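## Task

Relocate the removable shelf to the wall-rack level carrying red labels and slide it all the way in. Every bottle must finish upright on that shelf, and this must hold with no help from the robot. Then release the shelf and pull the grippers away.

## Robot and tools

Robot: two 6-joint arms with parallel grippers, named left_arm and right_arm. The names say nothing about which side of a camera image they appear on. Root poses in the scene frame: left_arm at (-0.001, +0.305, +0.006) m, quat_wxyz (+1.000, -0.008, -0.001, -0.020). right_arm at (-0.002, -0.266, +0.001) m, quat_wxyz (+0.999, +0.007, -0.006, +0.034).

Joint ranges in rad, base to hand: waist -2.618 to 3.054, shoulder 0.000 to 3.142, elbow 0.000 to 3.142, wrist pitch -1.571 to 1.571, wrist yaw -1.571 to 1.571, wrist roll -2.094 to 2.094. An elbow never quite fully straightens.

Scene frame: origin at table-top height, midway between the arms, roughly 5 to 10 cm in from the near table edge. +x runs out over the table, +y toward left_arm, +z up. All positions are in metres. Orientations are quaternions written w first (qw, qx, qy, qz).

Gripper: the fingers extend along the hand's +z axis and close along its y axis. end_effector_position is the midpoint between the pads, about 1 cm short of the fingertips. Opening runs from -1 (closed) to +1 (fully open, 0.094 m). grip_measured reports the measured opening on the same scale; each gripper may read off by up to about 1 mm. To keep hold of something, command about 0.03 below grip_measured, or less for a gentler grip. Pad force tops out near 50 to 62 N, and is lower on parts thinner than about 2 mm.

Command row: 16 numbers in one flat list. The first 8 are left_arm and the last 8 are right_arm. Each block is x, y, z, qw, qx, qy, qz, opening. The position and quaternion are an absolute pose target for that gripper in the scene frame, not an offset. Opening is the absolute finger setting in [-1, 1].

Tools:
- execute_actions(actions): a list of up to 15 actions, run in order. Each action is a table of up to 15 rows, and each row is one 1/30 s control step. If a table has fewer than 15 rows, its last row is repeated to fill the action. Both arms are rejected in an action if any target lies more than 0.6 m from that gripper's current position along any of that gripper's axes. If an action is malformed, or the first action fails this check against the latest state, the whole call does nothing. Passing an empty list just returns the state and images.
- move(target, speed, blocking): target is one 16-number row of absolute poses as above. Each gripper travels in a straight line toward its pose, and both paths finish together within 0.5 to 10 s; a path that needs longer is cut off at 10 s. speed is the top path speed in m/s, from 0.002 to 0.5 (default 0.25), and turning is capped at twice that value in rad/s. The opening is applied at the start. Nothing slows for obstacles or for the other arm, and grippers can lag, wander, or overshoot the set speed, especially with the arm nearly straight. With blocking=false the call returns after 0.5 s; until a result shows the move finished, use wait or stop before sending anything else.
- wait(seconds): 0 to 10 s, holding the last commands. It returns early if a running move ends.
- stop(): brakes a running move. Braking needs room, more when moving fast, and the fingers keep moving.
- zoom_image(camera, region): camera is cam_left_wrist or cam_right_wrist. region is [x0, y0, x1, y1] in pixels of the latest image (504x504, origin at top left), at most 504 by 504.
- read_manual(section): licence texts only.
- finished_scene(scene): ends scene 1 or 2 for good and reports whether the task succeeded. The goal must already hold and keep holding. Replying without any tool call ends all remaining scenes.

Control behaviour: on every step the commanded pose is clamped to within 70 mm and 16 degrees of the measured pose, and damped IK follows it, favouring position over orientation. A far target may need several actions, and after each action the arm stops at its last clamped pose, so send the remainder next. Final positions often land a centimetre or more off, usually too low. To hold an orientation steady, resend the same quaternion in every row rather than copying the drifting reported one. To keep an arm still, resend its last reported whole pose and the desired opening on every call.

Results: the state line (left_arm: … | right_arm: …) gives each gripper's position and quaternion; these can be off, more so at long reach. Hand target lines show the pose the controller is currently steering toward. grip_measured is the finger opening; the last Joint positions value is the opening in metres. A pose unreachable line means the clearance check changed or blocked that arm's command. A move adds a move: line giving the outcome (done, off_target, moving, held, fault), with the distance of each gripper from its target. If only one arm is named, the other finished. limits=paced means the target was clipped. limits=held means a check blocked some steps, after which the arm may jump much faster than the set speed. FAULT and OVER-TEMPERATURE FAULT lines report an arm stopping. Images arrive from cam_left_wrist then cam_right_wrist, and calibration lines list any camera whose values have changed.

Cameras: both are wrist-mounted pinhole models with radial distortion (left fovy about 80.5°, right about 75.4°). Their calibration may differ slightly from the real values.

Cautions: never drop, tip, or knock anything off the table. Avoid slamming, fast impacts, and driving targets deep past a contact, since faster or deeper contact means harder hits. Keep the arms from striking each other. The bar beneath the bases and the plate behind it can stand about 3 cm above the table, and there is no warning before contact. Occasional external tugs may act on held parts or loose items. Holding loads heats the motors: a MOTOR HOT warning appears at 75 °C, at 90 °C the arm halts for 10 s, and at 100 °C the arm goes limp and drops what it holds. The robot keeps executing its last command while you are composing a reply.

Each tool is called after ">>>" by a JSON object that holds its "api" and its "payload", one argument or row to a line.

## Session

>>> {"api": "execute_actions", "payload": {
  "actions": []
}}

>>> {"api": "move", "payload": {
  "target": [0.22,0.2,0.3,0.766,0.158,0.588,-0.205,1,0.22,-0.17,0.3,0.766,-0.158,0.588,0.205,1]
}}

Scene clock: 0.00 s.
left_arm: end_effector_position=(+0.3824, +0.2944, +0.4125) grip_measured=+1.000 end_effector_quat_wxyz=(+0.709, +0.013, +0.705, -0.021) | right_arm: end_effector_position=(+0.3700, -0.2470, +0.4226) grip_measured=+1.000 end_effector_quat_wxyz=(+0.722, -0.019, +0.692, +0.024)
Joint positions: left_arm=[-0.003  1.058  1.042  0.017  0.006  0.005  0.094] | right_arm=[ 0.002  1.037  1.051  0.015  0.01  -0.009  0.094]
Joint velocities: left_arm=[ 0.002 -0.002 -0.017  0.022  0.007 -0.066  0.   ] | right_arm=[-0.017 -0.017 -0.002  0.007  0.022  0.007  0.   ]
Hand target (left_arm): +0.379, +0.294, +0.422; +0.716, +0.014, +0.697, -0.022
Hand target (right_arm): +0.367, -0.247, +0.430; +0.728, -0.019, +0.685, +0.025

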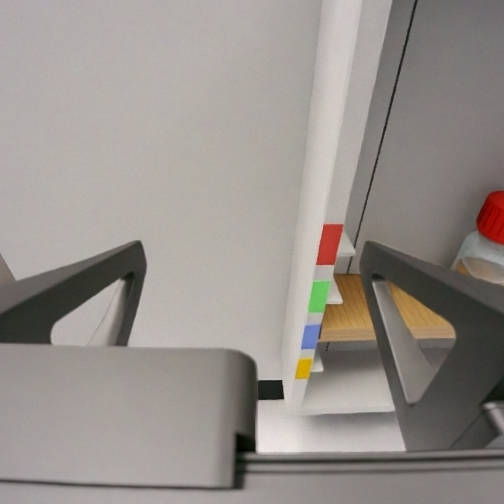

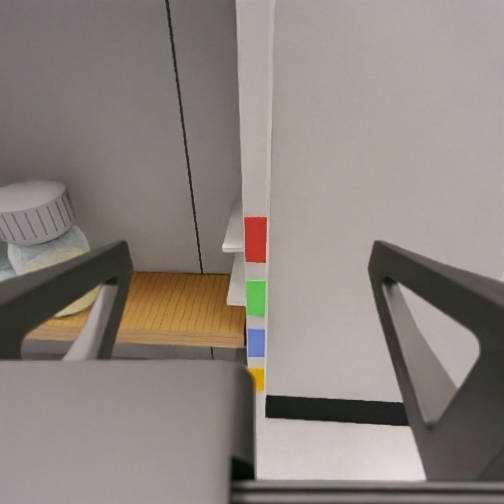

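Scene clock: 1.57 s.
left_arm: end_effector_position=(+0.2195, +0.2010, +0.3041) grip_measured=+1.000 end_effector_quat_wxyz=(+0.768, +0.159, +0.587, -0.202) | right_arm: end_effector_position=(+0.2270, -0.1727, +0.2957) grip_measured=+1.000 end_effector_quat_wxyz=(+0.764, -0.153, +0.595, +0.197)
Joint positions: left_arm=[-0.267  0.212  0.208  0.262  0.212 -0.036  0.094] | right_arm=[ 0.092  0.27   0.205  0.31  -0.337  0.074  0.094]
Joint velocities: left_arm=[ 0.007  0.007 -0.007 -0.066 -0.051  0.022  0.   ] | right_arm=[-0.002 -0.017  0.007 -0.081  0.007  0.051  0.   ]
Hand target (left_arm): +0.217, +0.200, +0.301; +0.767, +0.158, +0.587, -0.204
Hand target (right_arm): +0.221, -0.170, +0.298; +0.768, -0.156, +0.586, +0.206
Off the commanded pose (left_arm): 0.004 m, 0 deg.
Off the commanded pose (right_arm): 0.009 m, 1 deg.
move: done
camera_calibration (this result's frames):
cam_left_wrist: T_world_to_cam=[[-0.474654, -0.880153, -0.0059113, 0.286858], [-0.298606, 0.167344, -0.93959, 0.319886], [0.827972, -0.444215, -0.34225, 0.138491], [0, 0, 0, 1]] pos_world=[0.117012, 0.260467, 0.349656]
cam_right_wrist: T_world_to_cam=[[0.482246, -0.876034, 0.00160519, -0.261194], [-0.314332, -0.174746, -0.933091, 0.325089], [0.8177, 0.449475, -0.359636, 0.121945], [0, 0, 0, 1]] pos_world=[0.128431, -0.226818, 0.347613]

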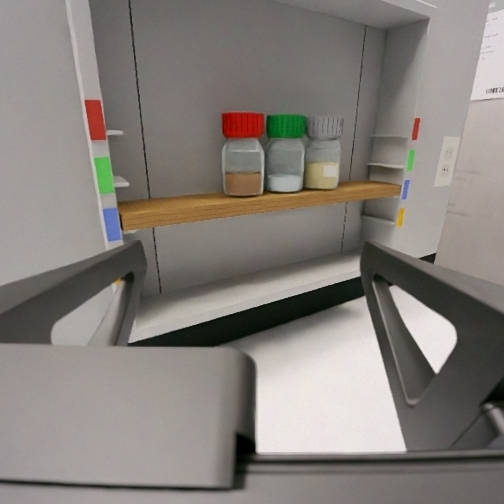

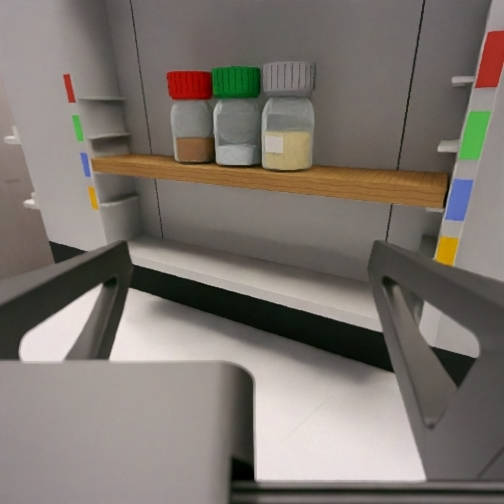

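Same geometry, +0.052.

>>> {"api": "move", "payload": {
  "target": [0.42,0.17,0.278,0.512,0.488,0.488,0.512,0.4,0.42,-0.17,0.288,0.514,-0.486,0.486,-0.514,0.4],
  "speed": 0.4
}}

>>> {"api": "move", "payload": {
  "target": [0.508,0.17,0.276,0.512,0.488,0.488,0.512,0.4,0.508,-0.17,0.286,0.514,-0.486,0.486,-0.514,0.4],
  "speed": 0.12
}}

Scene clock: 9.47 s.
left_arm: end_effector_position=(+0.4162, +0.1757, +0.2596) grip_measured=+0.403 end_effector_quat_wxyz=(+0.495, +0.503, +0.494, +0.507) | right_arm: end_effector_position=(+0.4164, -0.1748, +0.2782) grip_measured=+0.402 end_effector_quat_wxyz=(+0.503, -0.496, +0.494, -0.507)
Joint positions: left_arm=[-0.472  1.45   0.665  0.788 -0.514  1.609  0.066] | right_arm=[ 0.303  1.355  0.674  0.69   0.372 -1.596  0.066]
Joint velocities: left_arm=[ 0.007  0.007 -0.007 -0.007 -0.022 -0.081 -0.001] | right_arm=[-0.012 -0.017  0.002  0.066  0.066 -0.037 -0.   ]
Hand target (left_arm): +0.419, +0.170, +0.276; +0.512, +0.489, +0.489, +0.510
Hand target (right_arm): +0.420, -0.170, +0.290; +0.514, -0.487, +0.488, -0.511
Off the commanded pose (left_arm): 0.020 m, 3 deg.
Off the commanded pose (right_arm): 0.011 m, 2 deg.
move: off_target (left_arm, right_arm)
camera_calibration (this result's frames):
cam_left_wrist: T_world_to_cam=[[0.0291616, 0.0264288, -0.999225, 0.246542], [-0.576989, 0.816738, 0.00476317, 0.0976138], [0.816231, 0.576403, 0.0390665, -0.324261], [0, 0, 0, 1]] pos_world=[0.313805, 0.100664, 0.258554]
cam_right_wrist: T_world_to_cam=[[-0.0206417, 0.00884795, 0.999748, -0.268028], [-0.579099, -0.815244, -0.00474153, 0.107905], [0.814996, -0.57905, 0.0219518, -0.323063], [0, 0, 0, 1]] pos_world=[0.320251, -0.0967293, 0.275563]

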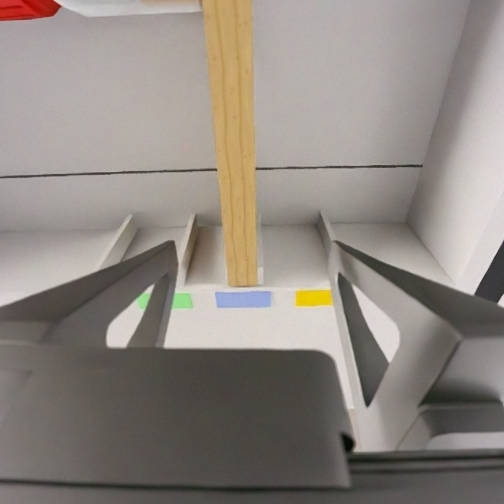

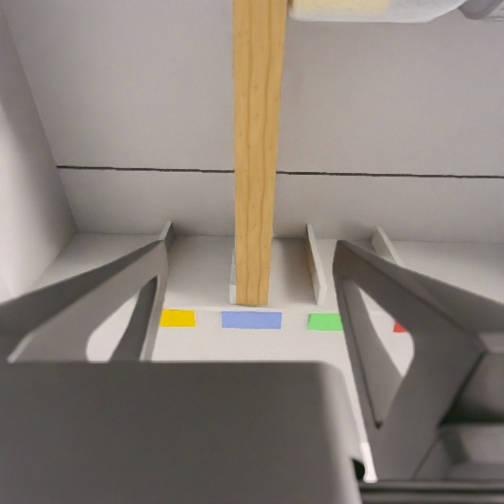

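Scene clock: 10.60 s.
left_arm: end_effector_position=(+0.5018, +0.1695, +0.2598) grip_measured=+0.403 end_effector_quat_wxyz=(+0.498, +0.501, +0.492, +0.509) | right_arm: end_effector_position=(+0.5017, -0.1697, +0.2745) grip_measured=+0.402 end_effector_quat_wxyz=(+0.502, -0.497, +0.492, -0.510)
Joint positions: left_arm=[-0.368  1.753  0.968  0.797 -0.409  1.612  0.066] | right_arm=[ 0.228  1.687  0.962  0.737  0.298 -1.603  0.066]
Joint velocities: left_arm=[ 0.007 -0.002  0.002  0.007 -0.007 -0.051  0.   ] | right_arm=[ 0.017 -0.002  0.002 -0.051  0.037 -0.022  0.   ]
Hand target (left_arm): +0.507, +0.170, +0.275; +0.512, +0.488, +0.488, +0.512
Hand target (right_arm): +0.507, -0.170, +0.287; +0.513, -0.486, +0.485, -0.515
Off the commanded pose (left_arm): 0.017 m, 2 deg.
Off the commanded pose (right_arm): 0.013 m, 2 deg.
move: off_target (left_arm, right_arm)
camera_calibration (this result's frames):
cam_left_wrist: T_world_to_cam=[[0.0377247, 0.0260854, -0.998948, 0.240095], [-0.576199, 0.817309, -0.000417587, 0.152916], [0.816438, 0.575609, 0.0458631, -0.392314], [0, 0, 0, 1]] pos_world=[0.399353, 0.0945764, 0.257899]
cam_right_wrist: T_world_to_cam=[[-0.0233709, 0.0148247, 0.999617, -0.260111], [-0.580167, -0.814496, -0.00148492, 0.161243], [0.814162, -0.579979, 0.0276363, -0.390809], [0, 0, 0, 1]] pos_world=[0.40565, -0.0914735, 0.271051]

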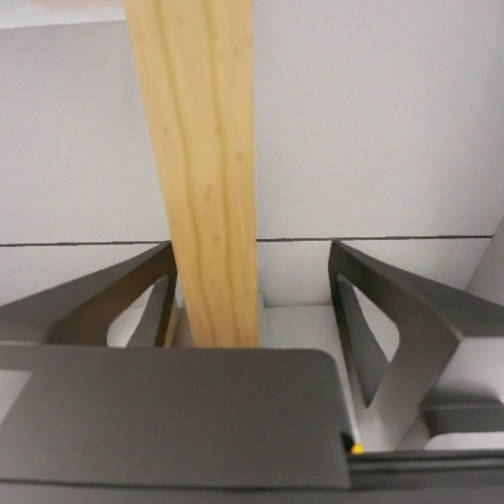

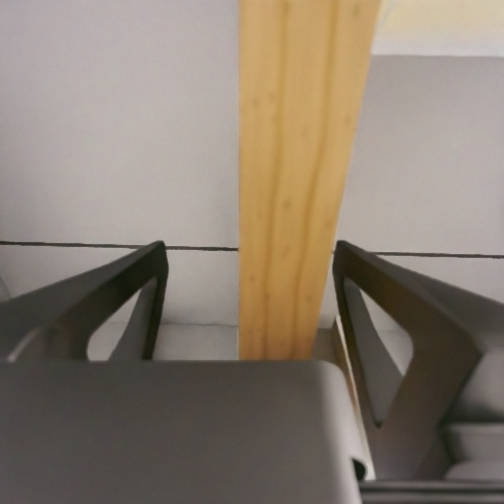

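>>> {"api": "execute_actions", "payload": {
  "actions": [
    [[0.506,0.17,0.288,0.515,0.485,0.485,0.515,0.2,0.506,-0.17,0.298,0.515,-0.485,0.485,-0.515,0.2]],
    [[0.506,0.17,0.288,0.515,0.485,0.485,0.515,-0.75,0.506,-0.17,0.298,0.515,-0.485,0.485,-0.515,-0.75]],
    [[0.5,0.17,0.298,0.523,0.476,0.476,0.523,-0.75,0.5,-0.17,0.31,0.523,-0.476,0.476,-0.523,-0.75]],
    [[0.48,0.17,0.31,0.532,0.466,0.466,0.532,-0.75,0.48,-0.17,0.322,0.532,-0.466,0.466,-0.532,-0.75]],
    [[0.46,0.17,0.32,0.54,0.457,0.457,0.54,-0.75,0.46,-0.17,0.332,0.54,-0.457,0.457,-0.54,-0.75]]
  ]
}}

Scene clock: 19.20 s.
left_arm: end_effector_position=(+0.4690, +0.1687, +0.2694) grip_measured=-0.639 end_effector_quat_wxyz=(+0.502, +0.500, +0.490, +0.508) | right_arm: end_effector_position=(+0.4694, -0.1688, +0.2825) grip_measured=-0.636 end_effector_quat_wxyz=(+0.506, -0.496, +0.490, -0.508)
Joint positions: left_arm=[-0.407  1.63   0.863  0.787 -0.443  1.612  0.017] | right_arm=[ 0.257  1.561  0.859  0.72   0.321 -1.601  0.017]
Joint velocities: left_arm=[-0.007  0.012  0.007 -0.037  0.037  0.007 -0.   ] | right_arm=[-0.012 -0.012 -0.012 -0.066 -0.022  0.051 -0.001]
Hand target (left_arm): +0.459, +0.171, +0.319; +0.538, +0.457, +0.460, +0.539
Hand target (right_arm): +0.458, -0.171, +0.330; +0.539, -0.456, +0.459, -0.539
Off the commanded pose (left_arm): 0.051 m, 8 deg.
Off the commanded pose (right_arm): 0.050 m, 8 deg.
camera_calibration (this result's frames):
cam_left_wrist: T_world_to_cam=[[0.04537, 0.022269, -0.998722, 0.247971], [-0.57126, 0.820734, -0.00765091, 0.133759], [0.819514, 0.570877, 0.0499581, -0.367288], [0, 0, 0, 1]] pos_world=[0.366159, 0.0943742, 0.267026]
cam_right_wrist: T_world_to_cam=[[-0.0292568, 0.0106401, 0.999515, -0.266779], [-0.574853, -0.818216, -0.00811639, 0.141994], [0.817733, -0.574812, 0.0300549, -0.365747], [0, 0, 0, 1]] pos_world=[0.372904, -0.091216, 0.278795]

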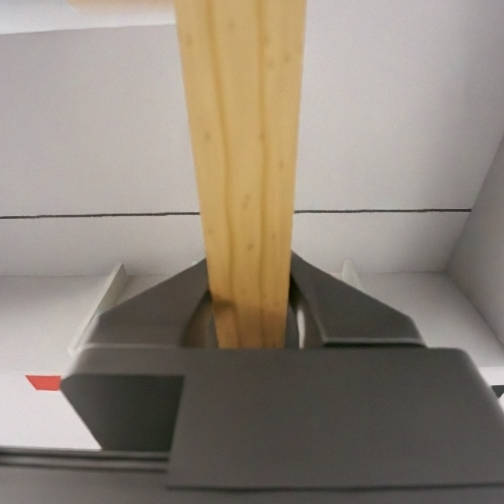

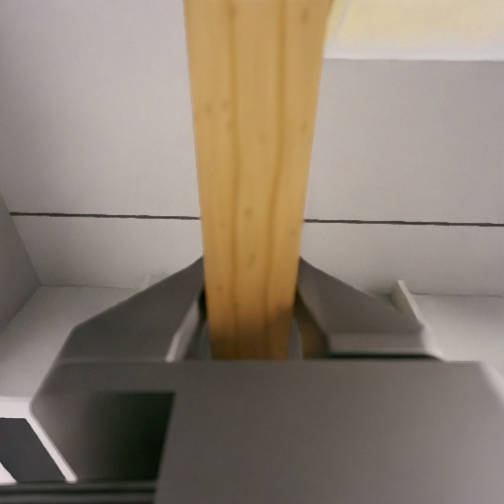

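>>> {"api": "execute_actions", "payload": {
  "actions": [
    [[0.44,0.17,0.324,0.545,0.451,0.451,0.545,-0.75,0.44,-0.17,0.336,0.545,-0.451,0.451,-0.545,-0.75]],
    [[0.42,0.17,0.326,0.545,0.451,0.451,0.545,-0.75,0.42,-0.17,0.338,0.545,-0.451,0.451,-0.545,-0.75]],
    [[0.4,0.17,0.328,0.545,0.451,0.451,0.545,-0.75,0.4,-0.17,0.34,0.545,-0.451,0.451,-0.545,-0.75]],
    [[0.39,0.17,0.345,0.545,0.451,0.451,0.545,-0.75,0.39,-0.17,0.357,0.545,-0.451,0.451,-0.545,-0.75]],
    [[0.39,0.17,0.365,0.545,0.451,0.451,0.545,-0.75,0.39,-0.17,0.377,0.545,-0.451,0.451,-0.545,-0.75]],
    [[0.39,0.17,0.385,0.545,0.451,0.451,0.545,-0.75,0.39,-0.17,0.397,0.545,-0.451,0.451,-0.545,-0.75]],
    [[0.39,0.17,0.405,0.545,0.451,0.451,0.545,-0.75,0.39,-0.17,0.417,0.545,-0.451,0.451,-0.545,-0.75]],
    [[0.39,0.17,0.425,0.545,0.451,0.451,0.545,-0.75,0.39,-0.17,0.437,0.545,-0.451,0.451,-0.545,-0.75]],
    [[0.39,0.17,0.438,0.545,0.451,0.451,0.545,-0.75,0.39,-0.17,0.45,0.545,-0.451,0.451,-0.545,-0.75]],
    [[0.395,0.17,0.438,0.545,0.451,0.451,0.545,-0.75,0.395,-0.17,0.45,0.545,-0.451,0.451,-0.545,-0.75]]
  ]
}}

Scene clock: 30.23 s.
left_arm: end_effector_position=(+0.3995, +0.1711, +0.3766) grip_measured=-0.639 end_effector_quat_wxyz=(+0.500, +0.493, +0.488, +0.518) | right_arm: end_effector_position=(+0.3994, -0.1671, +0.3889) grip_measured=-0.636 end_effector_quat_wxyz=(+0.505, -0.496, +0.488, -0.511)
Joint positions: left_arm=[-0.528  1.271  0.982  0.33  -0.579  1.632  0.017] | right_arm=[ 0.358  1.217  1.017  0.222  0.422 -1.609  0.017]
Joint velocities: left_arm=[-0.017  0.012 -0.012 -0.066  0.022 -0.037  0.001] | right_arm=[-0.012 -0.017 -0.012 -0.007 -0.051 -0.037 -0.001]
Hand target (left_arm): +0.389, +0.173, +0.436; +0.543, +0.450, +0.453, +0.545
Hand target (right_arm): +0.388, -0.173, +0.447; +0.543, -0.450, +0.454, -0.544
Off the commanded pose (left_arm): 0.062 m, 9 deg.
Off the commanded pose (right_arm): 0.061 m, 9 deg.
camera_calibration (this result's frames):
cam_left_wrist: T_world_to_cam=[[0.060537, 0.029297, -0.997736, 0.350515], [-0.584465, 0.811335, -0.0116385, 0.101286], [0.809157, 0.583847, 0.0662389, -0.321274], [0, 0, 0, 1]] pos_world=[0.29794, 0.0951288, 0.372181]
cam_right_wrist: T_world_to_cam=[[-0.0327785, 0.0158506, 0.999337, -0.372881], [-0.575353, -0.817884, -0.00589921, 0.103425], [0.817248, -0.575165, 0.0359287, -0.312822], [0, 0, 0, 1]] pos_world=[0.302937, -0.0894243, 0.384483]

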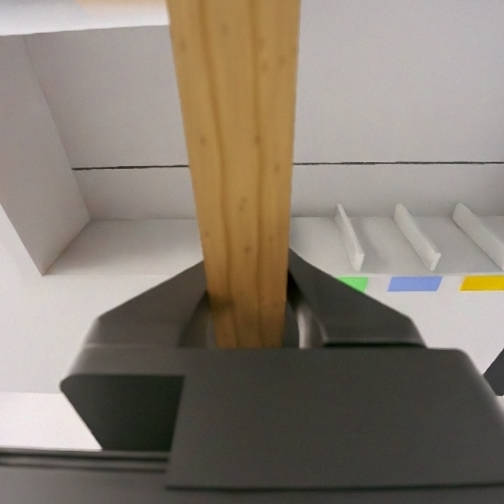

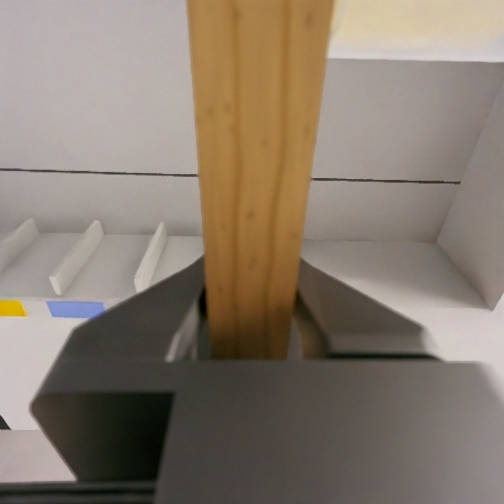

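>>> {"api": "execute_actions", "payload": {
  "actions": [
    [[0.41,0.169,0.444,0.545,0.451,0.451,0.545,-0.75,0.41,-0.171,0.456,0.545,-0.451,0.451,-0.545,-0.75]],
    [[0.422,0.169,0.446,0.545,0.451,0.451,0.545,-0.75,0.422,-0.171,0.458,0.545,-0.451,0.451,-0.545,-0.75]],
    [[0.435,0.169,0.446,0.545,0.451,0.451,0.545,-0.75,0.435,-0.171,0.458,0.545,-0.451,0.451,-0.545,-0.75]],
    [[0.45,0.169,0.444,0.545,0.451,0.451,0.545,-0.75,0.45,-0.171,0.456,0.545,-0.451,0.451,-0.545,-0.75]]
  ]
}}

Scene clock: 35.27 s.
left_arm: end_effector_position=(+0.4519, +0.1684, +0.3787) grip_measured=-0.639 end_effector_quat_wxyz=(+0.497, +0.498, +0.493, +0.512) | right_arm: end_effector_position=(+0.4509, -0.1695, +0.3928) grip_measured=-0.636 end_effector_quat_wxyz=(+0.499, -0.500, +0.492, -0.508)
Joint positions: left_arm=[-0.444  1.452  1.151  0.318 -0.493  1.616  0.017] | right_arm=[ 0.281  1.401  1.182  0.224  0.349 -1.605  0.017]
Joint velocities: left_arm=[-0.007 -0.007  0.007  0.022  0.066 -0.066  0.001] | right_arm=[-0.002 -0.012 -0.017 -0.051  0.007  0.007  0.001]
Hand target (left_arm): +0.443, +0.172, +0.441; +0.542, +0.451, +0.454, +0.545
Hand target (right_arm): +0.441, -0.174, +0.453; +0.543, -0.450, +0.454, -0.545
Off the commanded pose (left_arm): 0.065 m, 10 deg.
Off the commanded pose (right_arm): 0.063 m, 10 deg.
camera_calibration (this result's frames):
cam_left_wrist: T_world_to_cam=[[0.0416626, 0.0267872, -0.998773, 0.358896], [-0.5825, 0.812827, -0.00249817, 0.129531], [0.811762, 0.581889, 0.049468, -0.356634], [0, 0, 0, 1]] pos_world=[0.350002, 0.0926211, 0.376421]
cam_right_wrist: T_world_to_cam=[[-0.0160817, 0.0195034, 0.99968, -0.3821], [-0.578252, -0.815831, 0.0066143, 0.127896], [0.8157, -0.577961, 0.0243978, -0.351742], [0, 0, 0, 1]] pos_world=[0.354727, -0.0914992, 0.389713]

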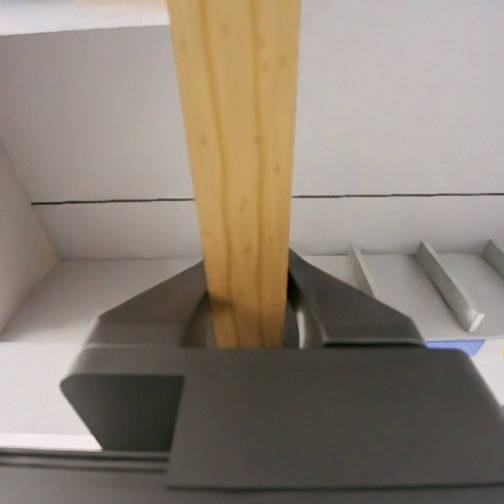

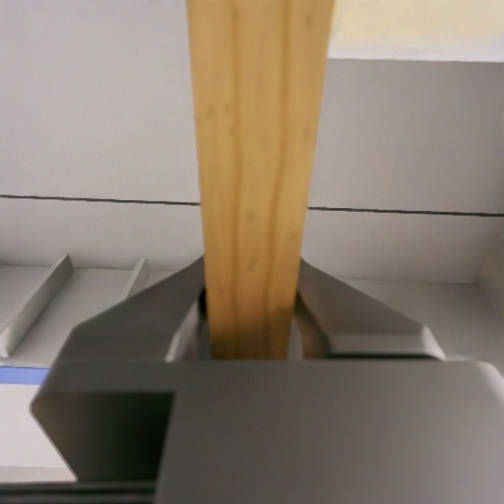

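>>> {"api": "execute_actions", "payload": {
  "actions": [
    [[0.47,0.169,0.438,0.545,0.451,0.451,0.545,-0.75,0.47,-0.171,0.45,0.545,-0.451,0.451,-0.545,-0.75]],
    [[0.49,0.169,0.428,0.54,0.457,0.457,0.54,-0.75,0.49,-0.171,0.44,0.54,-0.457,0.457,-0.54,-0.75]],
    [[0.508,0.169,0.415,0.532,0.466,0.466,0.532,-0.75,0.508,-0.171,0.427,0.532,-0.466,0.466,-0.532,-0.75]],
    [[0.524,0.169,0.4,0.522,0.477,0.477,0.522,-0.75,0.524,-0.171,0.412,0.522,-0.477,0.477,-0.522,-0.75]],
    [[0.524,0.169,0.384,0.512,0.488,0.488,0.512,-0.75,0.524,-0.171,0.396,0.512,-0.488,0.488,-0.512,-0.75]],
    [[0.508,0.169,0.384,0.512,0.488,0.488,0.512,0.5,0.508,-0.171,0.396,0.512,-0.488,0.488,-0.512,0.5]]
  ]
}}

>>> {"api": "move", "payload": {
  "target": [0.3,0.18,0.39,0.512,0.488,0.488,0.512,0.5,0.3,-0.18,0.402,0.512,-0.488,0.488,-0.512,0.5]
}}

Scene clock: 42.90 s.
left_arm: end_effector_position=(+0.5076, +0.1679, +0.3786) grip_measured=+0.497 end_effector_quat_wxyz=(+0.504, +0.494, +0.491, +0.510) | right_arm: end_effector_position=(+0.5052, -0.1699, +0.3954) grip_measured=+0.498 end_effector_quat_wxyz=(+0.508, -0.491, +0.490, -0.510)
Joint positions: left_arm=[-0.371  1.644  1.326  0.346 -0.414  1.608  0.07 ] | right_arm=[ 0.227  1.597  1.349  0.274  0.296 -1.597  0.07 ]
Joint velocities: left_arm=[-0.007 -0.022 -0.022 -0.007 -0.037  0.007  0.002] | right_arm=[-0.007  0.002 -0.032 -0.022  0.022 -0.051  0.001]
Hand target (left_arm): +0.508, +0.169, +0.384; +0.511, +0.488, +0.488, +0.512
Hand target (right_arm): +0.508, -0.171, +0.396; +0.512, -0.488, +0.488, -0.512
Off the commanded pose (left_arm): 0.006 m, 1 deg.
Off the commanded pose (right_arm): 0.003 m, 1 deg.
camera_calibration (this result's frames):
cam_left_wrist: T_world_to_cam=[[0.0530227, 0.0152183, -0.998477, 0.35251], [-0.577413, 0.816249, -0.0182219, 0.165218], [0.814728, 0.5775, 0.052067, -0.403319], [0, 0, 0, 1]] pos_world=[0.405304, 0.0926934, 0.375983]
cam_right_wrist: T_world_to_cam=[[-0.0376455, 0.0047867, 0.99928, -0.37532], [-0.579091, -0.815066, -0.0179116, 0.169138], [0.814393, -0.579348, 0.0334555, -0.39952], [0, 0, 0, 1]] pos_world=[0.409184, -0.0918062, 0.391445]

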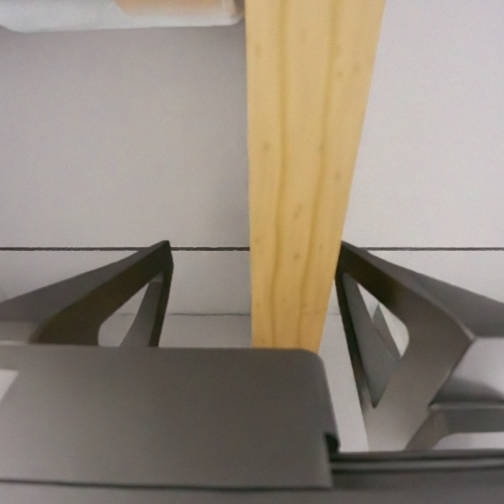

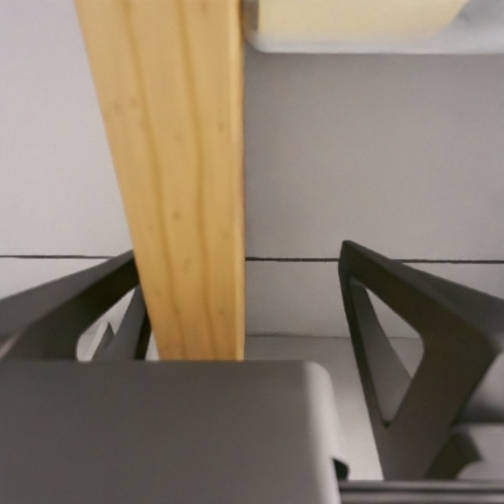

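Scene clock: 44.43 s.
left_arm: end_effector_position=(+0.3034, +0.1803, +0.3962) grip_measured=+0.497 end_effector_quat_wxyz=(+0.512, +0.485, +0.489, +0.514) | right_arm: end_effector_position=(+0.3046, -0.1809, +0.4009) grip_measured=+0.498 end_effector_quat_wxyz=(+0.511, -0.488, +0.491, -0.510)
Joint positions: left_arm=[-0.766  0.938  0.865  0.146 -0.808  1.636  0.07 ] | right_arm=[ 0.529  0.865  0.895  0.007  0.598 -1.604  0.07 ]
Joint velocities: left_arm=[ 0.007 -0.012 -0.017  0.037  0.037 -0.022  0.001] | right_arm=[ 0.017 -0.002  0.002  0.066 -0.007 -0.007 -0.001]
Hand target (left_arm): +0.300, +0.180, +0.392; +0.512, +0.488, +0.488, +0.512
Hand target (right_arm): +0.300, -0.181, +0.399; +0.513, -0.487, +0.491, -0.509
Off the commanded pose (left_arm): 0.007 m, 0 deg.
Off the commanded pose (right_arm): 0.005 m, 0 deg.
move: done
camera_calibration (this result's frames):
cam_left_wrist: T_world_to_cam=[[0.0768178, 0.00342734, -0.997039, 0.375086], [-0.577557, 0.815285, -0.0416958, 0.0469651], [0.812728, 0.57905, 0.0646079, -0.249677], [0, 0, 0, 1]] pos_world=[0.201232, 0.105, 0.392065]
cam_right_wrist: T_world_to_cam=[[-0.0429915, -0.00156234, 0.999074, -0.387694], [-0.579637, -0.814453, -0.0262162, 0.0477272], [0.81374, -0.580227, 0.034109, -0.24291], [0, 0, 0, 1]] pos_world=[0.208663, -0.102677, 0.396871]

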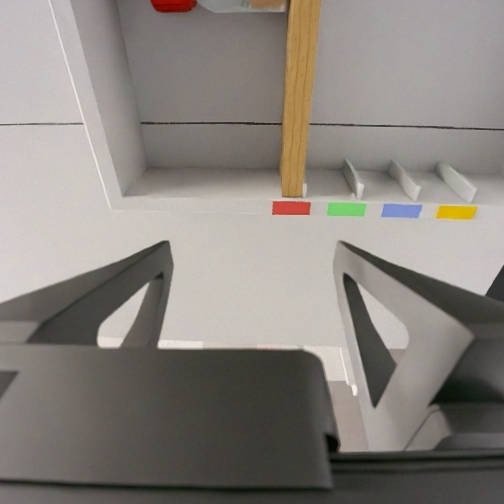

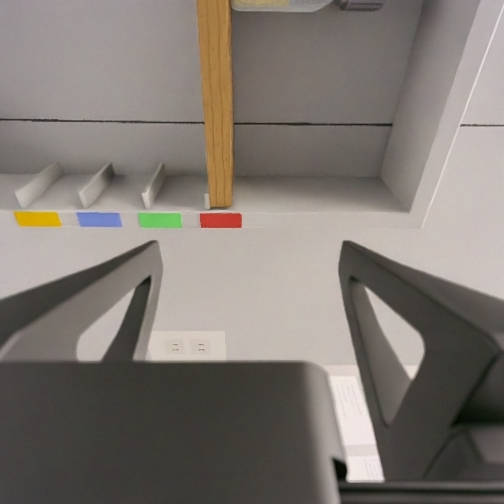

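>>> {"api": "finished_scene", "payload": {
  "scene": 2
}}

The scene is finished: the task was done.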